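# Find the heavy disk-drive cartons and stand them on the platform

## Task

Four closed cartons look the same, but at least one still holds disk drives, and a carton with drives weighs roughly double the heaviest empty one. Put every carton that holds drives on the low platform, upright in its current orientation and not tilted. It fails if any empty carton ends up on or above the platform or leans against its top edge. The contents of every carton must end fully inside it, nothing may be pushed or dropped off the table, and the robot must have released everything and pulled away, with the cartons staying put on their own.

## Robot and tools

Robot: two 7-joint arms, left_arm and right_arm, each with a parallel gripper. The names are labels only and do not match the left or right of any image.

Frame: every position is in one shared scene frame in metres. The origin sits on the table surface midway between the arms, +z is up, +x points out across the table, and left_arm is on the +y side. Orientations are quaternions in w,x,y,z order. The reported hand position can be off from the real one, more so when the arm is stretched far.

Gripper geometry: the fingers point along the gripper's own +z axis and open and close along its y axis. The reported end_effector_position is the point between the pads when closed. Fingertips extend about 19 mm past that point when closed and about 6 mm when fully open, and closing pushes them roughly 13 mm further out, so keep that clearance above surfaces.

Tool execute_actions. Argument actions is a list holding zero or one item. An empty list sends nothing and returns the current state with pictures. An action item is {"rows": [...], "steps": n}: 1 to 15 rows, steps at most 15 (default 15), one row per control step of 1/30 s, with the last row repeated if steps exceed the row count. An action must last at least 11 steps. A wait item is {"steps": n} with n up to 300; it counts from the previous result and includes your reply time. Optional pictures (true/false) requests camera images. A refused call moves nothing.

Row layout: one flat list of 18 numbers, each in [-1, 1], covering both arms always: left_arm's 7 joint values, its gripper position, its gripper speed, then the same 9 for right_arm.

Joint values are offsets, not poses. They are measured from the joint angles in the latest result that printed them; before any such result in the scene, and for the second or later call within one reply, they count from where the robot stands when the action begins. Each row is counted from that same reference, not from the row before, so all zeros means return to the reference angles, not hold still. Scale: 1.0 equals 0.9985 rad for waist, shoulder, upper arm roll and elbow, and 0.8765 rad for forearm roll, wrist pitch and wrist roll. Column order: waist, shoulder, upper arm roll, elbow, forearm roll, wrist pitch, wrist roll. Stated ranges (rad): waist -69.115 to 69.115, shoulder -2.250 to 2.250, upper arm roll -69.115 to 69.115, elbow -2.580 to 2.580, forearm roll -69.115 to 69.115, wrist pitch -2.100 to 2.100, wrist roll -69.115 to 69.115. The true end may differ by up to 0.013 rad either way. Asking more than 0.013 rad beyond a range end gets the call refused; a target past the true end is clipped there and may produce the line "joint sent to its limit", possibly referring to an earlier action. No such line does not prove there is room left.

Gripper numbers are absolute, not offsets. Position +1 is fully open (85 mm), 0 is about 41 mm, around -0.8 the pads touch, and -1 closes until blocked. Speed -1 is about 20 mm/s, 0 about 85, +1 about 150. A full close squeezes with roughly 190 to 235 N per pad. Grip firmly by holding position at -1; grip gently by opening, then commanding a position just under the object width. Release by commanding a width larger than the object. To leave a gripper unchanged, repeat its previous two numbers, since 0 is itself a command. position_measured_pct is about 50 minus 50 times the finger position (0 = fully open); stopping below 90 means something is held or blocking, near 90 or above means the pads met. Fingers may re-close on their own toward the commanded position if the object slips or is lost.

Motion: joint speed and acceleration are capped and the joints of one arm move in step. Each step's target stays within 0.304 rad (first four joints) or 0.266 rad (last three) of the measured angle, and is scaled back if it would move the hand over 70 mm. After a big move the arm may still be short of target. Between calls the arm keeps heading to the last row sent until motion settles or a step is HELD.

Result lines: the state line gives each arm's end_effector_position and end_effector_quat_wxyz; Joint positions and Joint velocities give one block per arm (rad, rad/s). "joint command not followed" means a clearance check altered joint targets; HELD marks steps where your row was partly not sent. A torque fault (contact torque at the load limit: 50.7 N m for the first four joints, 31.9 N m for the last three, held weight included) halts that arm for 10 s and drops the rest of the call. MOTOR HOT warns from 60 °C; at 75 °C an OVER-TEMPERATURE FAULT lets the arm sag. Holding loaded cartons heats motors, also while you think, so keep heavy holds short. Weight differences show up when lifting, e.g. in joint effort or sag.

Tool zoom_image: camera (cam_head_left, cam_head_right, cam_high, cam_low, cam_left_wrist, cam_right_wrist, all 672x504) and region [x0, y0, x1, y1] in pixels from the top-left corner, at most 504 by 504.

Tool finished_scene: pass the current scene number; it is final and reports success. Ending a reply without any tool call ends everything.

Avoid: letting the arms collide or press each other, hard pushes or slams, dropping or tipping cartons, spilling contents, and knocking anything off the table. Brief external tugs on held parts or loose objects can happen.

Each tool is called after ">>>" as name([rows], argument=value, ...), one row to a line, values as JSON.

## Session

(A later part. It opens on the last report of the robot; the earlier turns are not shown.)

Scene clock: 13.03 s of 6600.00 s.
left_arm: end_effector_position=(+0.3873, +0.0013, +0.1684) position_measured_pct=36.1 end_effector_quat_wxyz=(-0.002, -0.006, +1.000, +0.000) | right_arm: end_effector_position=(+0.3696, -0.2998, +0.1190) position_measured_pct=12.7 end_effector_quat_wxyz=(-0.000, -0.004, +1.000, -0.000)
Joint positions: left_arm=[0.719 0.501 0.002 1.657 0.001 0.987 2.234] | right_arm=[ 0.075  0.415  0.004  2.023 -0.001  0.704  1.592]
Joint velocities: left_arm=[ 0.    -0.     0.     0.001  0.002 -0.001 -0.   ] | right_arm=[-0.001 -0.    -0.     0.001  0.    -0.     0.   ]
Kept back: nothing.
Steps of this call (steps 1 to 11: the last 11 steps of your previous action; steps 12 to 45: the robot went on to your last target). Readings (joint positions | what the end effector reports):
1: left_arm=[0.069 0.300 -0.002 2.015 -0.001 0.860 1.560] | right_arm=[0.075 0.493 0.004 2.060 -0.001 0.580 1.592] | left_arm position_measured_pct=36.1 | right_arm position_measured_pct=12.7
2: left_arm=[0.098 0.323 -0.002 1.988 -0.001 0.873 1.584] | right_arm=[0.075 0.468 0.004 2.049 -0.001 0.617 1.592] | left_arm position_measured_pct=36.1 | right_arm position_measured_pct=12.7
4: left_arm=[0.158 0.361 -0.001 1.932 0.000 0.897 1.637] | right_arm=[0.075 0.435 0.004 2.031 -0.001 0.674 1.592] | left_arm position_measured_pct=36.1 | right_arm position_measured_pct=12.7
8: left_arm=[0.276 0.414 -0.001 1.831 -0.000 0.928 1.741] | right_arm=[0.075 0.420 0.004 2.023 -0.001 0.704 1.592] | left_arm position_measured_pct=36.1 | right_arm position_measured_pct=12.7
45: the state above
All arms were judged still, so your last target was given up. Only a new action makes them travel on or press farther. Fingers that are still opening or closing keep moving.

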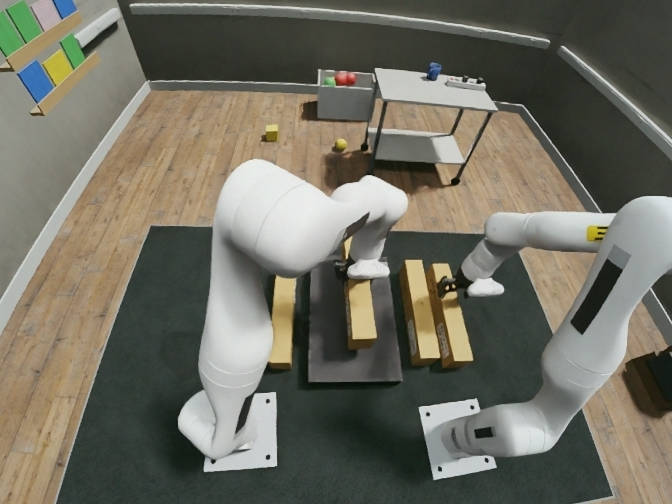

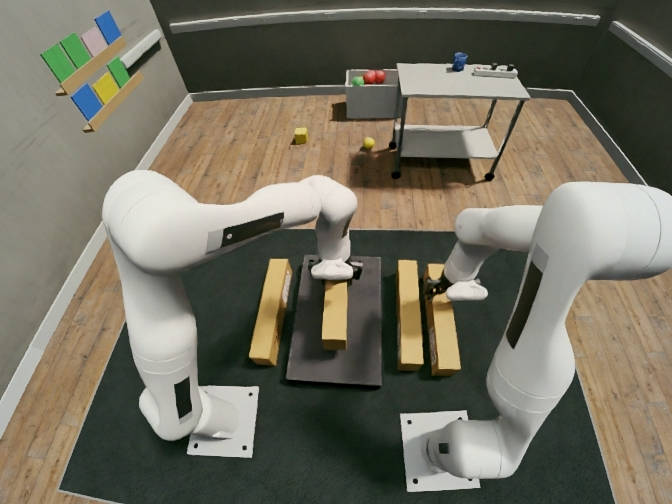

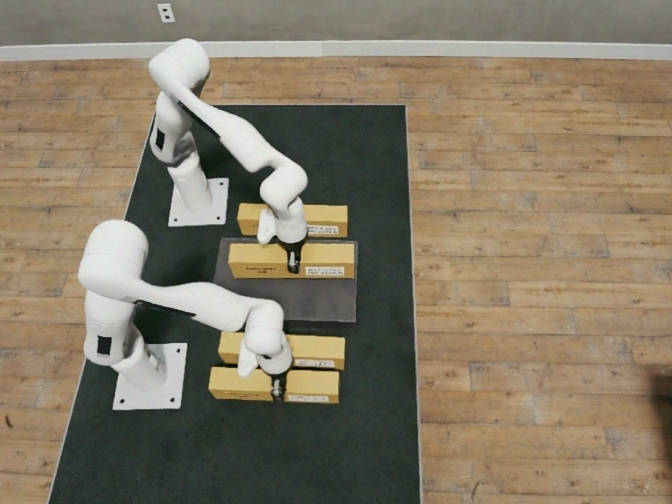

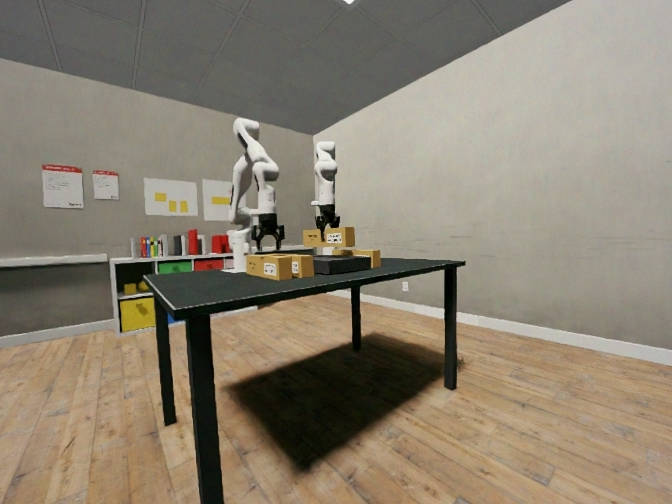

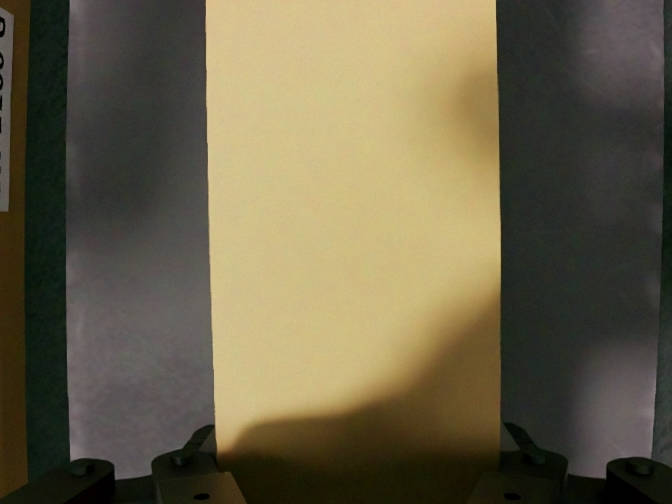

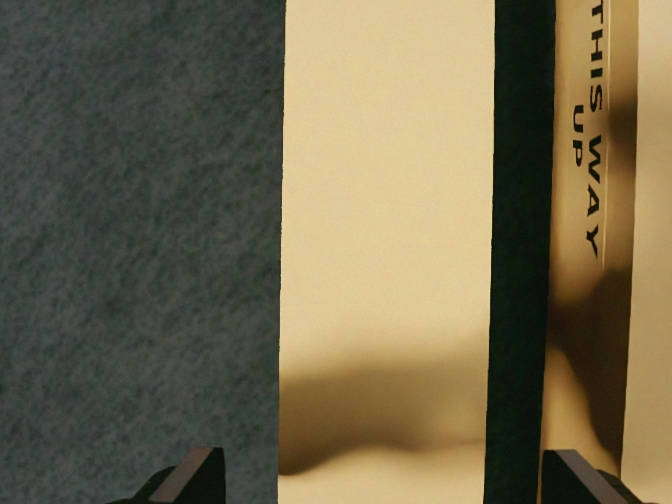

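>>> execute_actions([
  {"rows":[[0.026,0.039,0,0.123,0,-0.205,0.03,-1,0,-0.262,0.005,0,-0.01,0,0.006,-0.3,0.75,0]]},
])

>>> execute_actions([
  {"steps":22},
], pictures=true)

Scene clock: 13.83 s of 6600.00 s.
left_arm: end_effector_position=(+0.3837, +0.0007, +0.1547) position_measured_pct=36.1 end_effector_quat_wxyz=(-0.000, -0.006, +1.000, -0.000) | right_arm: end_effector_position=(+0.3708, -0.2863, +0.1190) position_measured_pct=12.7 end_effector_quat_wxyz=(-0.000, -0.007, +1.000, -0.001)
Joint positions: left_arm=[0.727 0.513 0.001 1.688 0.001 0.94  2.24 ] | right_arm=[ 0.036  0.415  0.006  2.022 -0.001  0.705  1.561]
Joint velocities: left_arm=[ 0.118  0.217 -0.008  0.554 -0.002 -0.801  0.116] | right_arm=[-0.612  0.012  0.005 -0.023  0.     0.012 -0.567]
Steps of this call (steps 1 to 20: nothing new was sent; steps 21 to 24: the first 4 steps of this action). Readings (joint positions | what the end effector reports):
21: left_arm=[0.720 0.501 0.002 1.658 0.001 0.986 2.234] | right_arm=[0.073 0.415 0.005 2.023 -0.001 0.704 1.592] | left_arm position_measured_pct=36.1 | right_arm position_measured_pct=12.7
22: left_arm=[0.721 0.503 0.001 1.663 0.001 0.978 2.235] | right_arm=[0.066 0.415 0.006 2.023 -0.001 0.704 1.587] | left_arm position_measured_pct=36.1 | right_arm position_measured_pct=12.7
24: the state above

Scene clock: 14.57 s of 6600.00 s.
left_arm: end_effector_position=(+0.3676, +0.0022, +0.1158) position_measured_pct=36.1 end_effector_quat_wxyz=(+0.000, -0.007, +1.000, -0.001) | right_arm: end_effector_position=(+0.3676, -0.2018, +0.1191) position_measured_pct=12.7 end_effector_quat_wxyz=(-0.000, -0.003, +1.000, -0.000)
Joint positions: left_arm=[0.745 0.548 0.001 1.785 0.001 0.807 2.26 ] | right_arm=[-0.187  0.42   0.004  2.013 -0.001  0.71   1.329]
Joint velocities: left_arm=[ 0.    -0.001  0.     0.     0.001 -0.001 -0.   ] | right_arm=[-0.003  0.     0.    -0.001  0.     0.001 -0.   ]
Kept back: nothing.
Steps of this call (steps 1 to 11: the last 11 steps of your previous action; steps 12 to 22: the robot went on to your last target). Readings (joint positions | what the end effector reports):
1: left_arm=[0.731 0.521 0.000 1.710 0.000 0.909 2.245] | right_arm=[0.012 0.416 0.007 2.021 -0.001 0.705 1.539] | left_arm position_measured_pct=36.1 | right_arm position_measured_pct=12.7
2: left_arm=[0.736 0.531 0.001 1.734 0.001 0.876 2.250] | right_arm=[-0.016 0.416 0.007 2.020 -0.001 0.706 1.511] | left_arm position_measured_pct=36.1 | right_arm position_measured_pct=12.7
4: left_arm=[0.742 0.545 0.002 1.771 0.002 0.828 2.257] | right_arm=[-0.083 0.418 0.005 2.017 -0.001 0.707 1.442] | left_arm position_measured_pct=36.1 | right_arm position_measured_pct=12.7
8: left_arm=[0.745 0.548 0.002 1.784 0.001 0.807 2.260] | right_arm=[-0.166 0.419 0.002 2.013 -0.002 0.709 1.345] | left_arm position_measured_pct=36.1 | right_arm position_measured_pct=12.7
22: the state above

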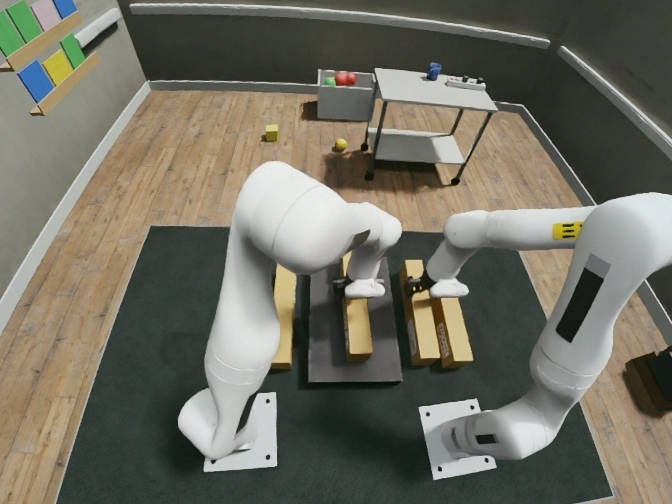

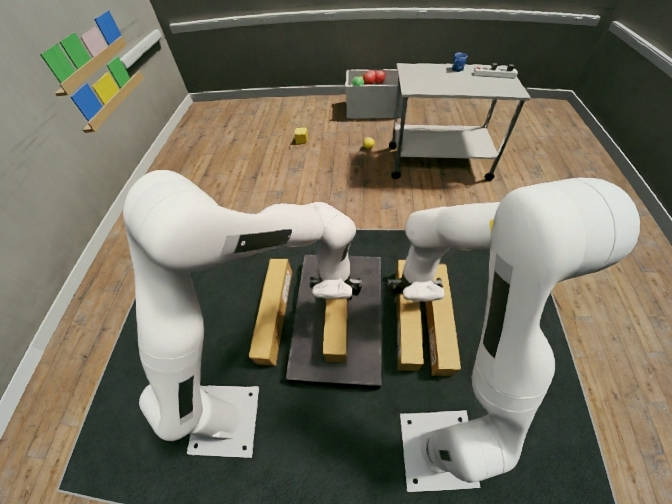

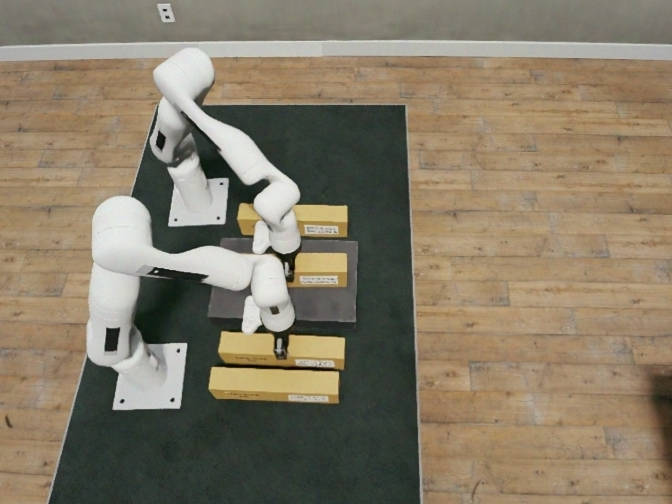

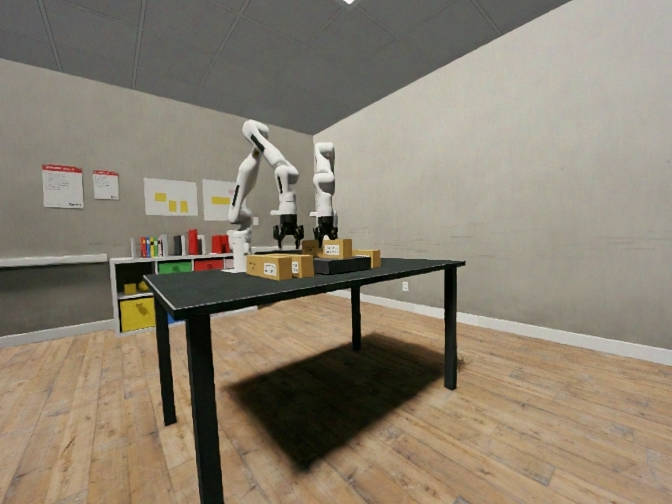

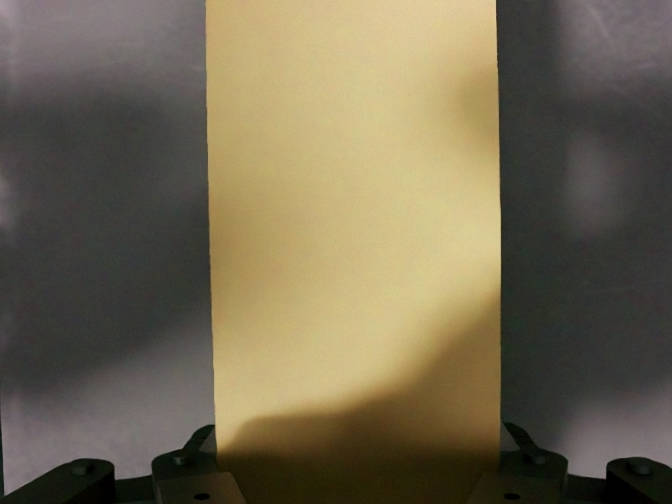

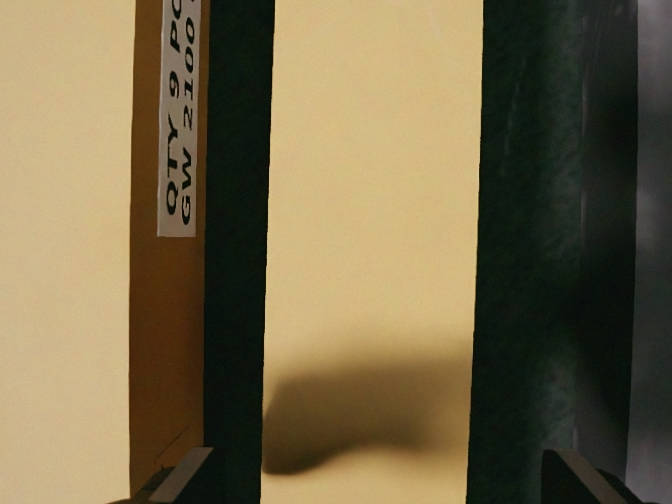

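>>> execute_actions([
  {"rows":[[0,0.018,0,0.007,0,-0.042,0,-1,0,0.013,0.142,0,0.062,0,-0.233,0,0.75,0]]},
])

>>> execute_actions([
  {"steps":18},
])

Scene clock: 15.50 s of 6600.00 s.
left_arm: end_effector_position=(+0.3679, +0.0020, +0.1145) position_measured_pct=36.1 end_effector_quat_wxyz=(+0.002, -0.007, +1.000, -0.003) | right_arm: end_effector_position=(+0.3680, -0.2030, +0.1020) position_measured_pct=12.7 end_effector_quat_wxyz=(-0.003, -0.001, +1.000, -0.001)
Joint positions: left_arm=[0.745 0.548 0.001 1.79  0.    0.797 2.261] | right_arm=[-0.183  0.458  0.004  2.027 -0.001  0.662  1.329]
Joint velocities: left_arm=[ 0.002 -0.08  -0.002  0.088 -0.005 -0.114  0.002] | right_arm=[ 0.057  0.609 -0.     0.247 -0.    -0.817 -0.   ]
Steps of this call (steps 1 to 15: the robot went on to your last target; steps 16 to 24: nothing new was sent; steps 25 to 28: the first 4 steps of this action). Readings (joint positions | what the end effector reports):
25: left_arm=[0.745 0.549 0.001 1.785 0.001 0.806 2.260] | right_arm=[-0.187 0.421 0.004 2.013 -0.001 0.708 1.329] | left_arm position_measured_pct=36.1 | right_arm position_measured_pct=12.7
26: left_arm=[0.745 0.551 0.001 1.786 0.001 0.804 2.260] | right_arm=[-0.186 0.428 0.004 2.015 -0.001 0.701 1.329] | left_arm position_measured_pct=36.1 | right_arm position_measured_pct=12.7
28: the state above

Scene clock: 16.10 s of 6600.00 s.
left_arm: end_effector_position=(+0.3679, +0.0022, +0.1147) position_measured_pct=36.1 end_effector_quat_wxyz=(+0.004, -0.007, +1.000, -0.004) | right_arm: end_effector_position=(+0.3687, -0.2068, +0.0547) position_measured_pct=12.7 end_effector_quat_wxyz=(+0.000, +0.004, +1.000, -0.001)
Joint positions: left_arm=[0.745 0.545 0.001 1.795 0.    0.79  2.26 ] | right_arm=[-0.174  0.561  0.004  2.075 -0.001  0.505  1.329]
Joint velocities: left_arm=[-0.     0.001 -0.001 -0.    -0.001  0.001 -0.   ] | right_arm=[ 0.001  0.002 -0.     0.    -0.    -0.     0.   ]
Kept back: nothing.
Steps of this call (steps 1 to 11: the last 11 steps of your previous action; steps 12 to 18: the robot went on to your last target). Readings (joint positions | what the end effector reports):
1: left_arm=[0.745 0.546 0.001 1.793 0.000 0.793 2.261] | right_arm=[-0.181 0.481 0.004 2.037 -0.001 0.631 1.329] | left_arm position_measured_pct=36.1 | right_arm position_measured_pct=12.7
2: left_arm=[0.745 0.545 0.001 1.794 0.000 0.791 2.261] | right_arm=[-0.179 0.506 0.004 2.048 -0.001 0.594 1.329] | left_arm position_measured_pct=36.1 | right_arm position_measured_pct=12.7
4: left_arm=[0.745 0.545 0.001 1.795 0.000 0.790 2.260] | right_arm=[-0.176 0.541 0.004 2.066 -0.001 0.536 1.329] | left_arm position_measured_pct=36.1 | right_arm position_measured_pct=12.7
8: left_arm=[0.745 0.545 0.001 1.795 0.000 0.790 2.260] | right_arm=[-0.174 0.557 0.004 2.075 -0.001 0.506 1.329] | left_arm position_measured_pct=36.1 | right_arm position_measured_pct=12.7
18: the state above

>>> execute_actions([
  {"rows":[[0,0,0,0,0,0,0,-1,0,0,0,0,0,0,0,0,-1,0],[0,0,0,0,0,0,0,-1,0,0,0,0,0,0,0,0,-1,0],[0,0,0,0,0,0,0,-1,0,0,0,0,0,0,0,0,-1,0],[0,0,0,0,0,0,0,0.75,0,0,0,0,0,0,0,0,-1,0]]},
])

>>> execute_actions([
  {"rows":[[0,-0.03,0,-0.02,0,0.06,0,0.75,0,0,-0.01,0,-0.004,0,0.016,0,-1,0],[0,-0.06,0,-0.04,0,0.12,0,0.75,0,0,-0.02,0,-0.008,0,0.032,0,-1,0],[0,-0.1,0,-0.07,0,0.2,0,0.75,0,0,-0.035,0,-0.013,0,0.055,0,-1,0],[0,-0.115,0,-0.09,0,0.24,0,0.75,0,0,-0.051,0,-0.019,0,0.08,0,-1,0]]},
])

>>> execute_actions([
  {"steps":25},
])

Scene clock: 16.63 s of 6600.00 s.
left_arm: end_effector_position=(+0.3669, +0.0029, +0.1161) position_measured_pct=36.1 end_effector_quat_wxyz=(+0.004, -0.007, +1.000, -0.004) | right_arm: end_effector_position=(+0.3687, -0.2068, +0.0547) position_measured_pct=17.1 end_effector_quat_wxyz=(+0.000, +0.004, +1.000, -0.001)
Joint positions: left_arm=[0.745 0.54  0.001 1.799 0.001 0.791 2.261] | right_arm=[-0.174  0.561  0.004  2.075 -0.001  0.505  1.329]
Joint velocities: left_arm=[-0.002  0.1    0.001 -0.016 -0.002  0.003  0.003] | right_arm=[-0.    -0.    -0.     0.001  0.     0.001 -0.   ]
Steps of this call (steps 1 to 12: the robot went on to your last target; steps 13 to 16: the first 4 steps of this action). Readings (joint positions | what the end effector reports):
13: left_arm=[0.745 0.544 0.001 1.795 0.000 0.790 2.260] | right_arm=[-0.174 0.561 0.004 2.075 -0.001 0.505 1.329] | left_arm position_measured_pct=36.1 | right_arm position_measured_pct=12.7
14: left_arm=[0.745 0.541 0.001 1.797 0.000 0.790 2.260] | right_arm=[-0.174 0.561 0.004 2.075 -0.001 0.505 1.329] | left_arm position_measured_pct=36.1 | right_arm position_measured_pct=13.1
16: the state above

Scene clock: 17.13 s of 6600.00 s.
left_arm: end_effector_position=(+0.3675, +0.0026, +0.1364) position_measured_pct=12.7 end_effector_quat_wxyz=(+0.005, -0.007, +1.000, -0.004) | right_arm: end_effector_position=(+0.3673, -0.2068, +0.0640) position_measured_pct=35.7 end_effector_quat_wxyz=(-0.002, +0.004, +1.000, -0.001)
Joint positions: left_arm=[0.745 0.507 0.001 1.774 0.    0.847 2.26 ] | right_arm=[-0.174  0.539  0.004  2.069 -0.002  0.537  1.329]
Joint velocities: left_arm=[-0.001 -0.6   -0.    -0.391  0.     0.993  0.   ] | right_arm=[-0.001 -0.298  0.001 -0.104  0.     0.452 -0.001]
Steps of this call (steps 1 to 11: the last 11 steps of your previous action; steps 12 to 15: the first 4 steps of this action, its rows measured from where the robot was after step 11). Readings (joint positions | what the end effector reports):
11: left_arm=[0.745 0.545 0.001 1.795 0.000 0.790 2.260] | right_arm=[-0.174 0.560 0.004 2.075 -0.002 0.506 1.329] | left_arm position_measured_pct=13.1 | right_arm position_measured_pct=35.7
12: left_arm=[0.745 0.543 0.001 1.795 0.000 0.792 2.260] | right_arm=[-0.174 0.559 0.004 2.075 -0.002 0.507 1.329] | left_arm position_measured_pct=12.7 | right_arm position_measured_pct=35.7
13: left_arm=[0.745 0.537 0.001 1.792 0.000 0.801 2.260] | right_arm=[-0.174 0.555 0.004 2.074 -0.002 0.512 1.329] | left_arm position_measured_pct=12.7 | right_arm position_measured_pct=35.7
15: the state above

Scene clock: 17.97 s of 6600.00 s.
left_arm: end_effector_position=(+0.3642, +0.0052, +0.1878) position_measured_pct=12.7 end_effector_quat_wxyz=(+0.002, -0.007, +1.000, -0.002) | right_arm: end_effector_position=(+0.3655, -0.2072, +0.0736) position_measured_pct=35.7 end_effector_quat_wxyz=(-0.005, +0.004, +1.000, -0.002)
Joint positions: left_arm=[0.745 0.43  0.001 1.705 0.    1.    2.26 ] | right_arm=[-0.174  0.517  0.004  2.06  -0.002  0.575  1.329]
Joint velocities: left_arm=[-0.     0.001 -0.     0.    -0.002  0.001 -0.   ] | right_arm=[-0.002  0.    -0.     0.001 -0.    -0.     0.   ]
Kept back: nothing.
Steps of this call (steps 1 to 11: the last 11 steps of your previous action; steps 12 to 25: the robot went on to your last target). Readings (joint positions | what the end effector reports):
1: left_arm=[0.745 0.487 0.001 1.758 0.000 0.884 2.260] | right_arm=[-0.174 0.529 0.004 2.065 -0.002 0.553 1.329] | left_arm position_measured_pct=12.7 | right_arm position_measured_pct=35.7
2: left_arm=[0.745 0.467 0.001 1.740 0.000 0.923 2.260] | right_arm=[-0.174 0.522 0.004 2.062 -0.002 0.566 1.329] | left_arm position_measured_pct=12.7 | right_arm position_measured_pct=35.7
4: left_arm=[0.745 0.441 0.001 1.714 0.000 0.980 2.260] | right_arm=[-0.174 0.519 0.004 2.059 -0.002 0.574 1.329] | left_arm position_measured_pct=12.7 | right_arm position_measured_pct=35.7
8: left_arm=[0.745 0.433 0.001 1.706 0.000 1.000 2.260] | right_arm=[-0.174 0.518 0.004 2.060 -0.002 0.576 1.329] | left_arm position_measured_pct=12.7 | right_arm position_measured_pct=35.7
25: the state above

>>> execute_actions([
  {"rows":[[-0.466,-0.084,0,0.388,0,-0.339,-0.533,0.75,0,0,-0.135,0,-0.07,0,0.209,0,-1,0]]},
])

>>> execute_actions([
  {"steps":32},
], pictures=true)

Scene clock: 18.67 s of 6600.00 s.
left_arm: end_effector_position=(+0.3698, +0.0205, +0.1841) position_measured_pct=12.7 end_effector_quat_wxyz=(+0.004, -0.011, +1.000, -0.005) | right_arm: end_effector_position=(+0.3671, -0.2067, +0.0902) position_measured_pct=35.7 end_effector_quat_wxyz=(-0.003, +0.004, +1.000, -0.001)
Joint positions: left_arm=[0.707 0.418 0.004 1.739 0.001 0.971 2.232] | right_arm=[-0.174  0.481  0.004  2.044 -0.002  0.623  1.329]
Joint velocities: left_arm=[-0.612 -0.172  0.005  0.569  0.001 -0.497 -0.493] | right_arm=[ 0.001 -0.599 -0.001 -0.294  0.     0.818  0.   ]
Steps of this call (steps 1 to 15: the robot went on to your last target; steps 16 to 17: nothing new was sent; steps 18 to 21: the first 4 steps of this action). Readings (joint positions | what the end effector reports):
18: left_arm=[0.744 0.429 0.001 1.706 0.000 1.000 2.260] | right_arm=[-0.174 0.516 0.004 2.059 -0.002 0.577 1.329] | left_arm position_measured_pct=12.7 | right_arm position_measured_pct=35.7
19: left_arm=[0.737 0.427 0.003 1.712 0.001 0.995 2.255] | right_arm=[-0.174 0.510 0.004 2.057 -0.002 0.584 1.329] | left_arm position_measured_pct=12.7 | right_arm position_measured_pct=35.7
21: the state above

Scene clock: 19.73 s of 6600.00 s.
left_arm: end_effector_position=(+0.3673, +0.2049, +0.1295) position_measured_pct=12.7 end_effector_quat_wxyz=(-0.000, -0.006, +1.000, -0.000) | right_arm: end_effector_position=(+0.3678, -0.2064, +0.1337) position_measured_pct=35.7 end_effector_quat_wxyz=(-0.001, +0.004, +1.000, -0.000)
Joint positions: left_arm=[0.28  0.346 0.001 2.093 0.    0.703 1.793] | right_arm=[-0.174  0.391  0.004  1.995 -0.002  0.758  1.329]
Joint velocities: left_arm=[-0.001  0.     0.     0.     0.    -0.    -0.001] | right_arm=[ 0.002 -0.    -0.    -0.002  0.    -0.     0.   ]
Kept back: nothing.
Steps of this call (steps 1 to 11: the last 11 steps of your previous action; steps 12 to 32: the robot went on to your last target). Readings (joint positions | what the end effector reports):
1: left_arm=[0.683 0.412 0.004 1.761 0.001 0.952 2.213] | right_arm=[-0.174 0.458 0.004 2.032 -0.002 0.655 1.329] | left_arm position_measured_pct=12.7 | right_arm position_measured_pct=35.7
2: left_arm=[0.655 0.405 0.004 1.788 0.001 0.928 2.190] | right_arm=[-0.174 0.435 0.004 2.020 -0.002 0.689 1.329] | left_arm position_measured_pct=12.7 | right_arm position_measured_pct=35.7
4: left_arm=[0.595 0.393 0.002 1.846 0.000 0.882 2.138] | right_arm=[-0.174 0.405 0.004 2.000 -0.002 0.737 1.329] | left_arm position_measured_pct=12.7 | right_arm position_measured_pct=35.7
8: left_arm=[0.470 0.375 0.002 1.947 0.000 0.808 2.022] | right_arm=[-0.173 0.395 0.004 1.994 -0.002 0.758 1.329] | left_arm position_measured_pct=12.7 | right_arm position_measured_pct=35.7
32: the state above

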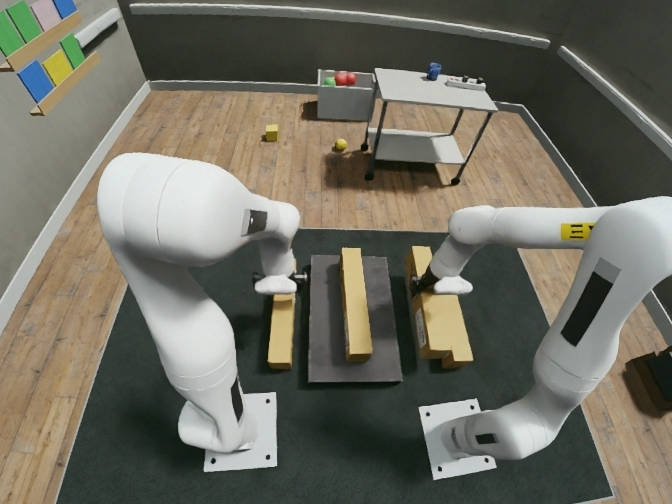

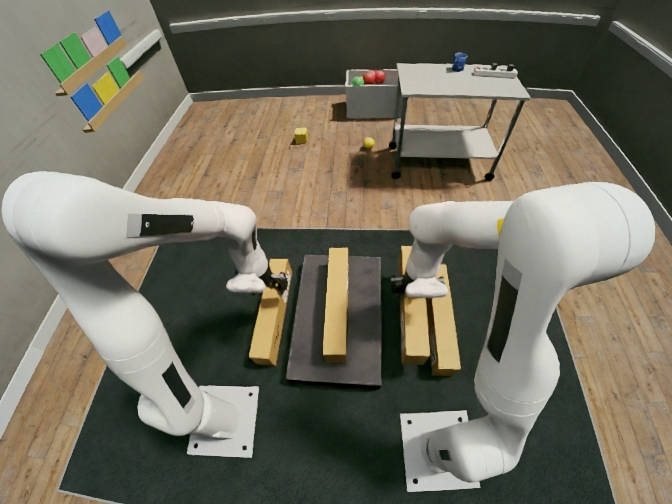

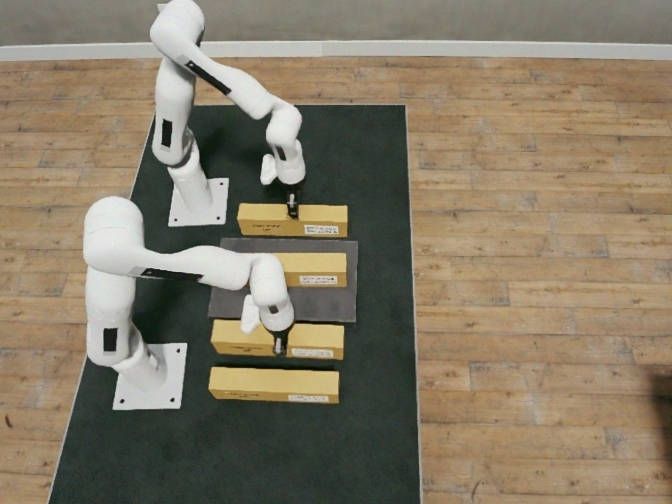

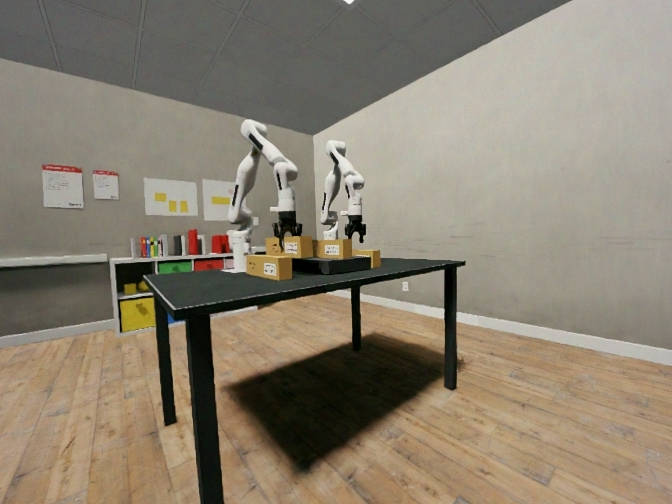

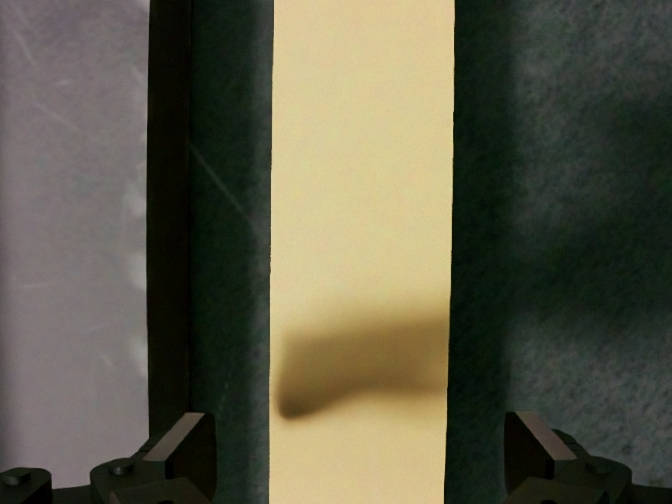

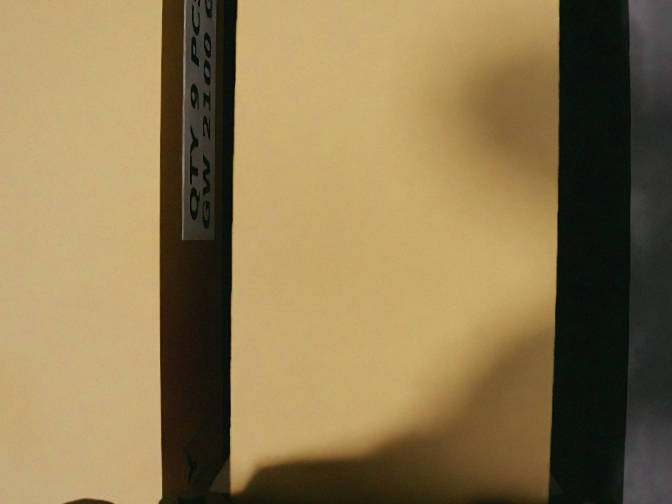

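>>> execute_actions([
  {"rows":[[0,0.177,0,0.079,0,-0.292,0,0.75,0,-0.297,0.072,0,-0.15,0,0.073,-0.345,-1,0]]},
])

>>> execute_actions([
  {"steps":25},
], pictures=true)

Scene clock: 20.43 s of 6600.00 s.
left_arm: end_effector_position=(+0.3676, +0.2048, +0.1132) position_measured_pct=12.7 end_effector_quat_wxyz=(-0.003, -0.006, +1.000, +0.000) | right_arm: end_effector_position=(+0.3692, -0.1938, +0.1325) position_measured_pct=35.7 end_effector_quat_wxyz=(-0.003, +0.000, +1.000, -0.003)
Joint positions: left_arm=[0.28  0.385 0.001 2.107 0.    0.656 1.793] | right_arm=[-0.211  0.403  0.008  1.98   0.001  0.767  1.301]
Joint velocities: left_arm=[ 0.001  0.612  0.002  0.255 -0.001 -0.821 -0.   ] | right_arm=[-0.599  0.186  0.02  -0.264  0.008  0.126 -0.509]
Steps of this call (steps 1 to 15: the robot went on to your last target; steps 16 to 17: nothing new was sent; steps 18 to 21: the first 4 steps of this action). Readings (joint positions | what the end effector reports):
18: left_arm=[0.280 0.348 0.001 2.093 0.000 0.702 1.793] | right_arm=[-0.175 0.392 0.004 1.994 -0.002 0.758 1.328] | left_arm position_measured_pct=12.7 | right_arm position_measured_pct=35.7
19: left_arm=[0.280 0.354 0.001 2.095 0.000 0.695 1.793] | right_arm=[-0.182 0.394 0.006 1.992 -0.001 0.760 1.324] | left_arm position_measured_pct=12.7 | right_arm position_measured_pct=35.7
21: the state above

Scene clock: 21.27 s of 6600.00 s.
left_arm: end_effector_position=(+0.3675, +0.2049, +0.0546) position_measured_pct=12.7 end_effector_quat_wxyz=(-0.000, -0.006, +1.000, -0.000) | right_arm: end_effector_position=(+0.3718, -0.0780, +0.1333) position_measured_pct=35.7 end_effector_quat_wxyz=(-0.001, +0.007, +1.000, -0.001)
Joint positions: left_arm=[0.28  0.523 0.001 2.172 0.    0.447 1.793] | right_arm=[-0.47   0.473  0.004  1.85  -0.002  0.822  1.026]
Joint velocities: left_arm=[ 0.     0.     0.001  0.     0.001 -0.002 -0.001] | right_arm=[ 0.     0.     0.001 -0.001  0.    -0.    -0.   ]
Kept back: nothing.
Steps of this call (steps 1 to 11: the last 11 steps of your previous action; steps 12 to 25: the robot went on to your last target). Readings (joint positions | what the end effector reports):
1: left_arm=[0.280 0.408 0.001 2.117 0.000 0.624 1.793] | right_arm=[-0.234 0.410 0.009 1.969 0.001 0.771 1.281] | left_arm position_measured_pct=12.7 | right_arm position_measured_pct=35.7
2: left_arm=[0.280 0.434 0.001 2.129 0.000 0.586 1.793] | right_arm=[-0.262 0.419 0.009 1.956 0.001 0.777 1.256] | left_arm position_measured_pct=12.7 | right_arm position_measured_pct=35.7
4: left_arm=[0.280 0.481 0.001 2.152 0.000 0.512 1.793] | right_arm=[-0.325 0.437 0.007 1.925 -0.001 0.789 1.190] | left_arm position_measured_pct=12.7 | right_arm position_measured_pct=35.7
8: left_arm=[0.280 0.515 0.001 2.171 0.000 0.449 1.793] | right_arm=[-0.431 0.463 0.002 1.868 -0.003 0.812 1.066] | left_arm position_measured_pct=12.7 | right_arm position_measured_pct=35.7
25: the state above

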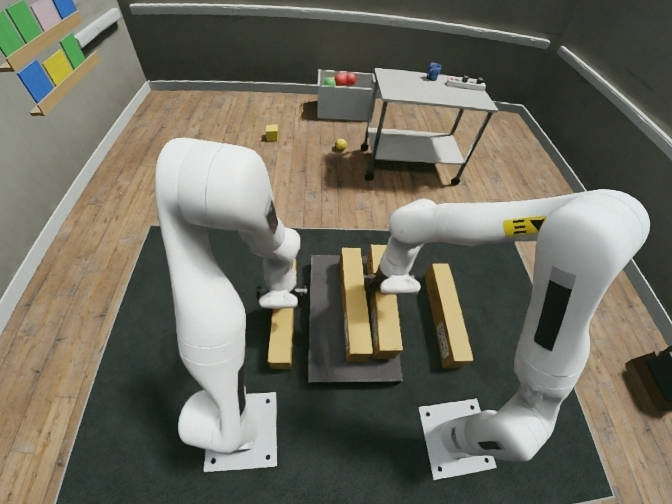

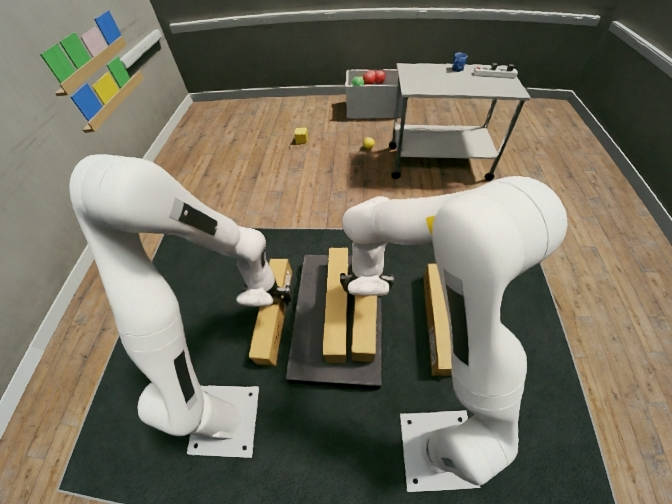

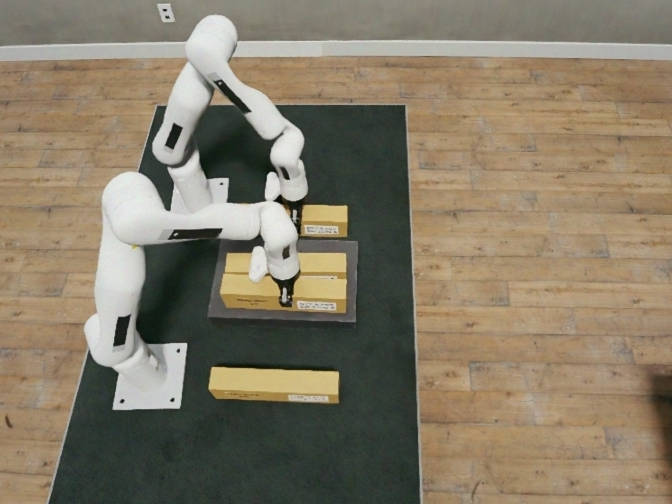

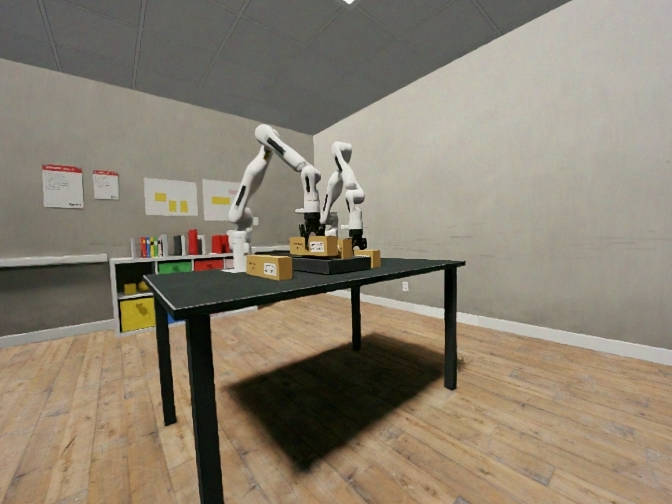

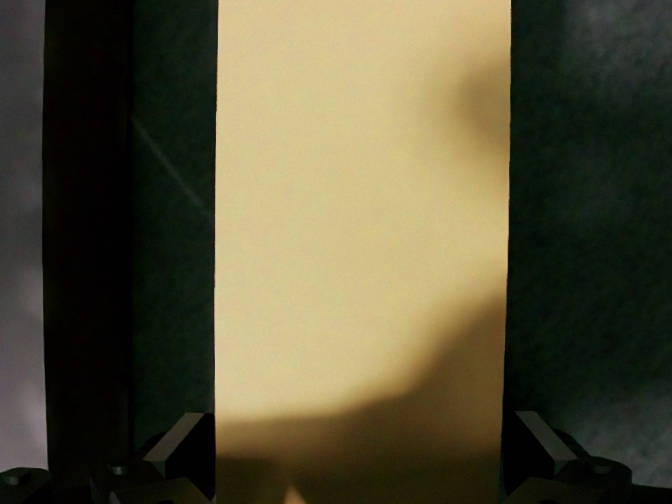

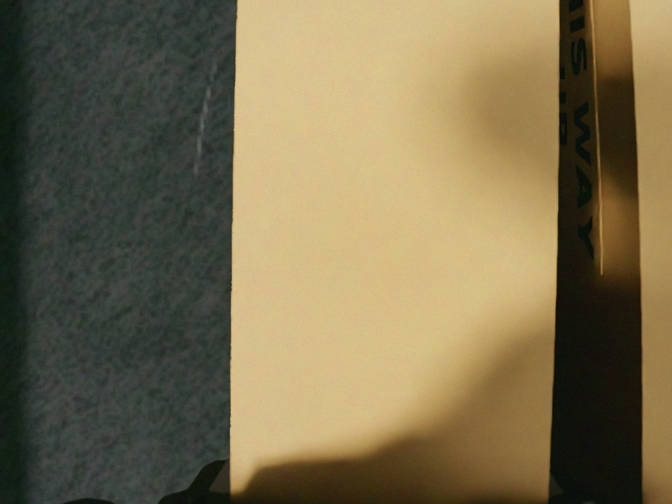

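>>> execute_actions([
  {"rows":[[0,0,0,0,0,0,0,-1,0,0.013,0.005,0,0.002,0,-0.01,0.01,-1,0],[0,0,0,0,0,0,0,-1,0,0.013,0.015,0,0.006,0,-0.03,0.01,-1,0],[0,0,0,0,0,0,0,-1,0,0.013,0.031,0,0.012,0,-0.062,0.01,-1,0]]},
])

>>> execute_actions([
  {"rows":[[0,-0.01,0,-0.004,0,0.016,0,-1,0,0,0,0,0,0,0,0,-1,0],[0,-0.02,0,-0.008,0,0.032,0,-1,0,0,0,0,0,0,0,0,-1,0],[0,-0.035,0,-0.013,0,0.055,0,-1,0,0,0,0,0,0,0,0,-1,0],[0,-0.051,0,-0.019,0,0.08,0,-1,0,0,0,0,0,0,0,0,-1,0]]},
])

>>> execute_actions([
  {"steps":22},
])

Scene clock: 21.90 s of 6600.00 s.
left_arm: end_effector_position=(+0.3675, +0.2049, +0.0546) position_measured_pct=17.1 end_effector_quat_wxyz=(-0.000, -0.006, +1.000, -0.000) | right_arm: end_effector_position=(+0.3731, -0.0832, +0.1192) position_measured_pct=35.7 end_effector_quat_wxyz=(-0.005, +0.009, +1.000, -0.004)
Joint positions: left_arm=[0.28  0.523 0.001 2.172 0.    0.447 1.793] | right_arm=[-0.458  0.501  0.004  1.86  -0.001  0.793  1.034]
Joint velocities: left_arm=[ 0.    -0.     0.     0.     0.    -0.001 -0.001] | right_arm=[ 0.027  0.299  0.039  0.167  0.024 -0.487  0.037]
Steps of this call (steps 1 to 15: the robot went on to your last target; steps 16 to 19: the first 4 steps of this action). Readings (joint positions | what the end effector reports):
16: left_arm=[0.280 0.523 0.001 2.172 0.000 0.447 1.793] | right_arm=[-0.469 0.475 0.003 1.850 -0.002 0.821 1.027] | left_arm position_measured_pct=12.7 | right_arm position_measured_pct=35.7
17: left_arm=[0.280 0.523 0.001 2.172 0.000 0.447 1.793] | right_arm=[-0.464 0.480 0.002 1.851 -0.003 0.817 1.029] | left_arm position_measured_pct=13.1 | right_arm position_measured_pct=35.7
19: the state above

Scene clock: 22.40 s of 6600.00 s.
left_arm: end_effector_position=(+0.3667, +0.2047, +0.0638) position_measured_pct=36.1 end_effector_quat_wxyz=(-0.001, -0.005, +1.000, -0.000) | right_arm: end_effector_position=(+0.3768, -0.0818, +0.1155) position_measured_pct=35.7 end_effector_quat_wxyz=(+0.000, +0.009, +1.000, -0.000)
Joint positions: left_arm=[0.281 0.499 0.002 2.165 0.    0.479 1.793] | right_arm=[-0.457  0.507  0.004  1.865 -0.002  0.769  1.036]
Joint velocities: left_arm=[-0.001 -0.303  0.001 -0.104 -0.     0.46  -0.001] | right_arm=[-0.001 -0.    -0.     0.001  0.    -0.001 -0.   ]
Steps of this call (steps 1 to 11: the last 11 steps of your previous action; steps 12 to 15: the first 4 steps of this action, its rows measured from where the robot was after step 11). Readings (joint positions | what the end effector reports):
11: left_arm=[0.281 0.521 0.002 2.172 0.000 0.448 1.793] | right_arm=[-0.457 0.507 0.004 1.865 -0.002 0.769 1.035] | left_arm position_measured_pct=36.1 | right_arm position_measured_pct=35.7
12: left_arm=[0.281 0.519 0.002 2.171 0.000 0.449 1.793] | right_arm=[-0.457 0.508 0.004 1.865 -0.002 0.769 1.036] | left_arm position_measured_pct=36.1 | right_arm position_measured_pct=35.7
13: left_arm=[0.281 0.515 0.002 2.171 0.000 0.455 1.793] | right_arm=[-0.457 0.507 0.004 1.865 -0.002 0.769 1.036] | left_arm position_measured_pct=36.1 | right_arm position_measured_pct=35.7
15: the state above

Scene clock: 23.13 s of 6600.00 s.
left_arm: end_effector_position=(+0.3649, +0.2051, +0.0726) position_measured_pct=36.1 end_effector_quat_wxyz=(-0.005, -0.005, +1.000, +0.001) | right_arm: end_effector_position=(+0.3768, -0.0818, +0.1155) position_measured_pct=35.7 end_effector_quat_wxyz=(+0.000, +0.009, +1.000, -0.000)
Joint positions: left_arm=[ 0.281  0.477  0.002  2.156 -0.     0.518  1.793] | right_arm=[-0.457  0.507  0.004  1.865 -0.002  0.769  1.036]
Joint velocities: left_arm=[-0.     0.     0.     0.     0.001  0.     0.   ] | right_arm=[-0.     0.     0.    -0.001  0.     0.001  0.   ]
Kept back: nothing.
Steps of this call (steps 1 to 11: the last 11 steps of your previous action; steps 12 to 22: the robot went on to your last target). Readings (joint positions | what the end effector reports):
1: left_arm=[0.281 0.489 0.002 2.162 -0.000 0.495 1.793] | right_arm=[-0.457 0.507 0.004 1.865 -0.002 0.769 1.036] | left_arm position_measured_pct=36.1 | right_arm position_measured_pct=35.7
2: left_arm=[0.281 0.482 0.002 2.158 -0.000 0.508 1.793] | right_arm=[-0.457 0.507 0.004 1.865 -0.002 0.769 1.036] | left_arm position_measured_pct=36.1 | right_arm position_measured_pct=35.7
4: left_arm=[0.281 0.479 0.002 2.156 0.000 0.517 1.793] | right_arm=[-0.457 0.507 0.004 1.865 -0.002 0.769 1.036] | left_arm position_measured_pct=36.1 | right_arm position_measured_pct=35.7
8: left_arm=[0.281 0.478 0.002 2.156 -0.000 0.518 1.793] | right_arm=[-0.457 0.507 0.004 1.865 -0.002 0.769 1.036] | left_arm position_measured_pct=36.1 | right_arm position_measured_pct=35.7
22: the state above

>>> execute_actions([
  {"rows":[[0,-0.15,0,-0.074,0,0.233,0,-1,0,0,0,0,0,0,0,0,0.6,0]],"steps":12},
])

>>> execute_actions([
  {"rows":[[0,-0.008,0,-0.003,0,0,0,-1,0,0,-0.15,0,-0.1,0,0.285,0,0.6,0]]},
])

>>> execute_actions([
  {"rows":[[0,-0.008,0,-0.003,0,0,0,-1,0,0.7,-0.1,0,0,0,0.1,0.5,0.6,0]]},
])

>>> execute_actions([
  {"steps":12},
])

Scene clock: 23.60 s of 6600.00 s.
left_arm: end_effector_position=(+0.3651, +0.2051, +0.0732) position_measured_pct=36.1 end_effector_quat_wxyz=(-0.004, -0.005, +1.000, +0.001) | right_arm: end_effector_position=(+0.3768, -0.0818, +0.1154) position_measured_pct=35.7 end_effector_quat_wxyz=(+0.000, +0.009, +1.000, -0.000)
Joint positions: left_arm=[ 0.281  0.476  0.002  2.156 -0.     0.519  1.793] | right_arm=[-0.457  0.507  0.004  1.865 -0.002  0.769  1.036]
Joint velocities: left_arm=[-0.    -0.102 -0.003 -0.029  0.001  0.113  0.   ] | right_arm=[ 0.001  0.001 -0.002  0.001 -0.002 -0.002  0.003]
Steps of this call (steps 1 to 13: the robot went on to your last target; step 14: the first step of this action). Readings (joint positions | what the end effector reports):
14: the state above

Scene clock: 24.10 s of 6600.00 s.
left_arm: end_effector_position=(+0.3651, +0.2052, +0.1322) position_measured_pct=36.1 end_effector_quat_wxyz=(-0.004, -0.005, +1.000, +0.001) | right_arm: end_effector_position=(+0.3773, -0.0818, +0.1362) position_measured_pct=19.8 end_effector_quat_wxyz=(+0.002, +0.009, +1.000, +0.001)
Joint positions: left_arm=[ 0.281  0.341  0.001  2.088 -0.     0.721  1.793] | right_arm=[-0.456  0.47   0.004  1.844 -0.002  0.823  1.036]
Joint velocities: left_arm=[ 0.    -0.013 -0.001  0.003 -0.    -0.    -0.001] | right_arm=[-0.001 -0.601 -0.001 -0.379  0.001  0.938 -0.   ]
Steps of this call (steps 1 to 11: the last 11 steps of your previous action; steps 12 to 15: the first 4 steps of this action, its rows measured from where the robot was after step 11). Readings (joint positions | what the end effector reports):
11: left_arm=[0.281 0.340 0.002 2.087 -0.000 0.721 1.793] | right_arm=[-0.456 0.507 0.005 1.865 -0.001 0.769 1.036] | left_arm position_measured_pct=36.1 | right_arm position_measured_pct=20.2
12: left_arm=[0.281 0.340 0.002 2.087 -0.000 0.721 1.793] | right_arm=[-0.456 0.505 0.005 1.865 -0.001 0.771 1.036] | left_arm position_measured_pct=36.1 | right_arm position_measured_pct=20.2
13: left_arm=[0.281 0.341 0.001 2.087 -0.000 0.720 1.793] | right_arm=[-0.456 0.499 0.004 1.862 -0.002 0.779 1.036] | left_arm position_measured_pct=36.1 | right_arm position_measured_pct=20.2
15: the state above

Scene clock: 24.60 s of 6600.00 s.
left_arm: end_effector_position=(+0.3649, +0.2053, +0.1324) position_measured_pct=36.1 end_effector_quat_wxyz=(-0.004, -0.005, +1.000, +0.001) | right_arm: end_effector_position=(+0.3743, -0.1007, +0.2077) position_measured_pct=19.8 end_effector_quat_wxyz=(+0.001, +0.014, +1.000, +0.001)
Joint positions: left_arm=[ 0.281  0.339  0.001  2.09  -0.     0.72   1.793] | right_arm=[-0.417  0.346  0.002  1.765 -0.002  1.028  1.063]
Joint velocities: left_arm=[-0.     0.    -0.001  0.004  0.     0.     0.   ] | right_arm=[ 0.611 -0.194 -0.006  0.    -0.001  0.16   0.493]
Steps of this call (steps 1 to 11: the last 11 steps of your previous action; steps 12 to 15: the first 4 steps of this action, its rows measured from where the robot was after step 11). Readings (joint positions | what the end effector reports):
11: left_arm=[0.281 0.340 0.001 2.088 -0.000 0.720 1.793] | right_arm=[-0.456 0.359 0.005 1.765 -0.001 1.019 1.036] | left_arm position_measured_pct=36.1 | right_arm position_measured_pct=19.8
12: left_arm=[0.281 0.339 0.001 2.089 -0.000 0.720 1.793] | right_arm=[-0.454 0.358 0.004 1.765 -0.002 1.019 1.036] | left_arm position_measured_pct=36.1 | right_arm position_measured_pct=19.8
13: left_arm=[0.281 0.339 0.001 2.089 -0.000 0.720 1.793] | right_arm=[-0.447 0.356 0.003 1.765 -0.002 1.021 1.040] | left_arm position_measured_pct=36.1 | right_arm position_measured_pct=19.8
15: the state above

Scene clock: 25.00 s of 6600.00 s.
left_arm: end_effector_position=(+0.3649, +0.2053, +0.1324) position_measured_pct=36.1 end_effector_quat_wxyz=(-0.003, -0.005, +1.000, +0.001) | right_arm: end_effector_position=(+0.3959, -0.2570, +0.2347) position_measured_pct=19.8 end_effector_quat_wxyz=(+0.004, +0.058, +0.998, +0.001)
Joint positions: left_arm=[ 0.281  0.339  0.001  2.09  -0.     0.72   1.793] | right_arm=[-0.033  0.279  0.004  1.765 -0.002  1.09   1.361]
Joint velocities: left_arm=[-0.    -0.    -0.     0.    -0.    -0.001 -0.   ] | right_arm=[ 1.018 -0.077  0.002  0.001  0.001  0.07   0.475]
Kept back: nothing.
Steps of this call (steps 1 to 11: the last 11 steps of your previous action; step 12: the robot went on to your last target). Readings (joint positions | what the end effector reports):
1: left_arm=[0.281 0.339 0.001 2.090 -0.000 0.720 1.793] | right_arm=[-0.394 0.338 0.002 1.765 -0.002 1.034 1.082] | left_arm position_measured_pct=36.1 | right_arm position_measured_pct=19.8
2: left_arm=[0.281 0.339 0.001 2.090 -0.000 0.720 1.793] | right_arm=[-0.365 0.330 0.002 1.765 -0.003 1.042 1.106] | left_arm position_measured_pct=36.1 | right_arm position_measured_pct=19.8
4: left_arm=[0.281 0.339 0.001 2.090 -0.000 0.720 1.793] | right_arm=[-0.300 0.314 0.003 1.765 -0.002 1.056 1.162] | left_arm position_measured_pct=36.1 | right_arm position_measured_pct=19.8
8: left_arm=[0.281 0.339 0.001 2.090 -0.000 0.719 1.793] | right_arm=[-0.168 0.293 0.004 1.765 -0.002 1.077 1.277] | left_arm position_measured_pct=36.1 | right_arm position_measured_pct=19.8
12: the state above


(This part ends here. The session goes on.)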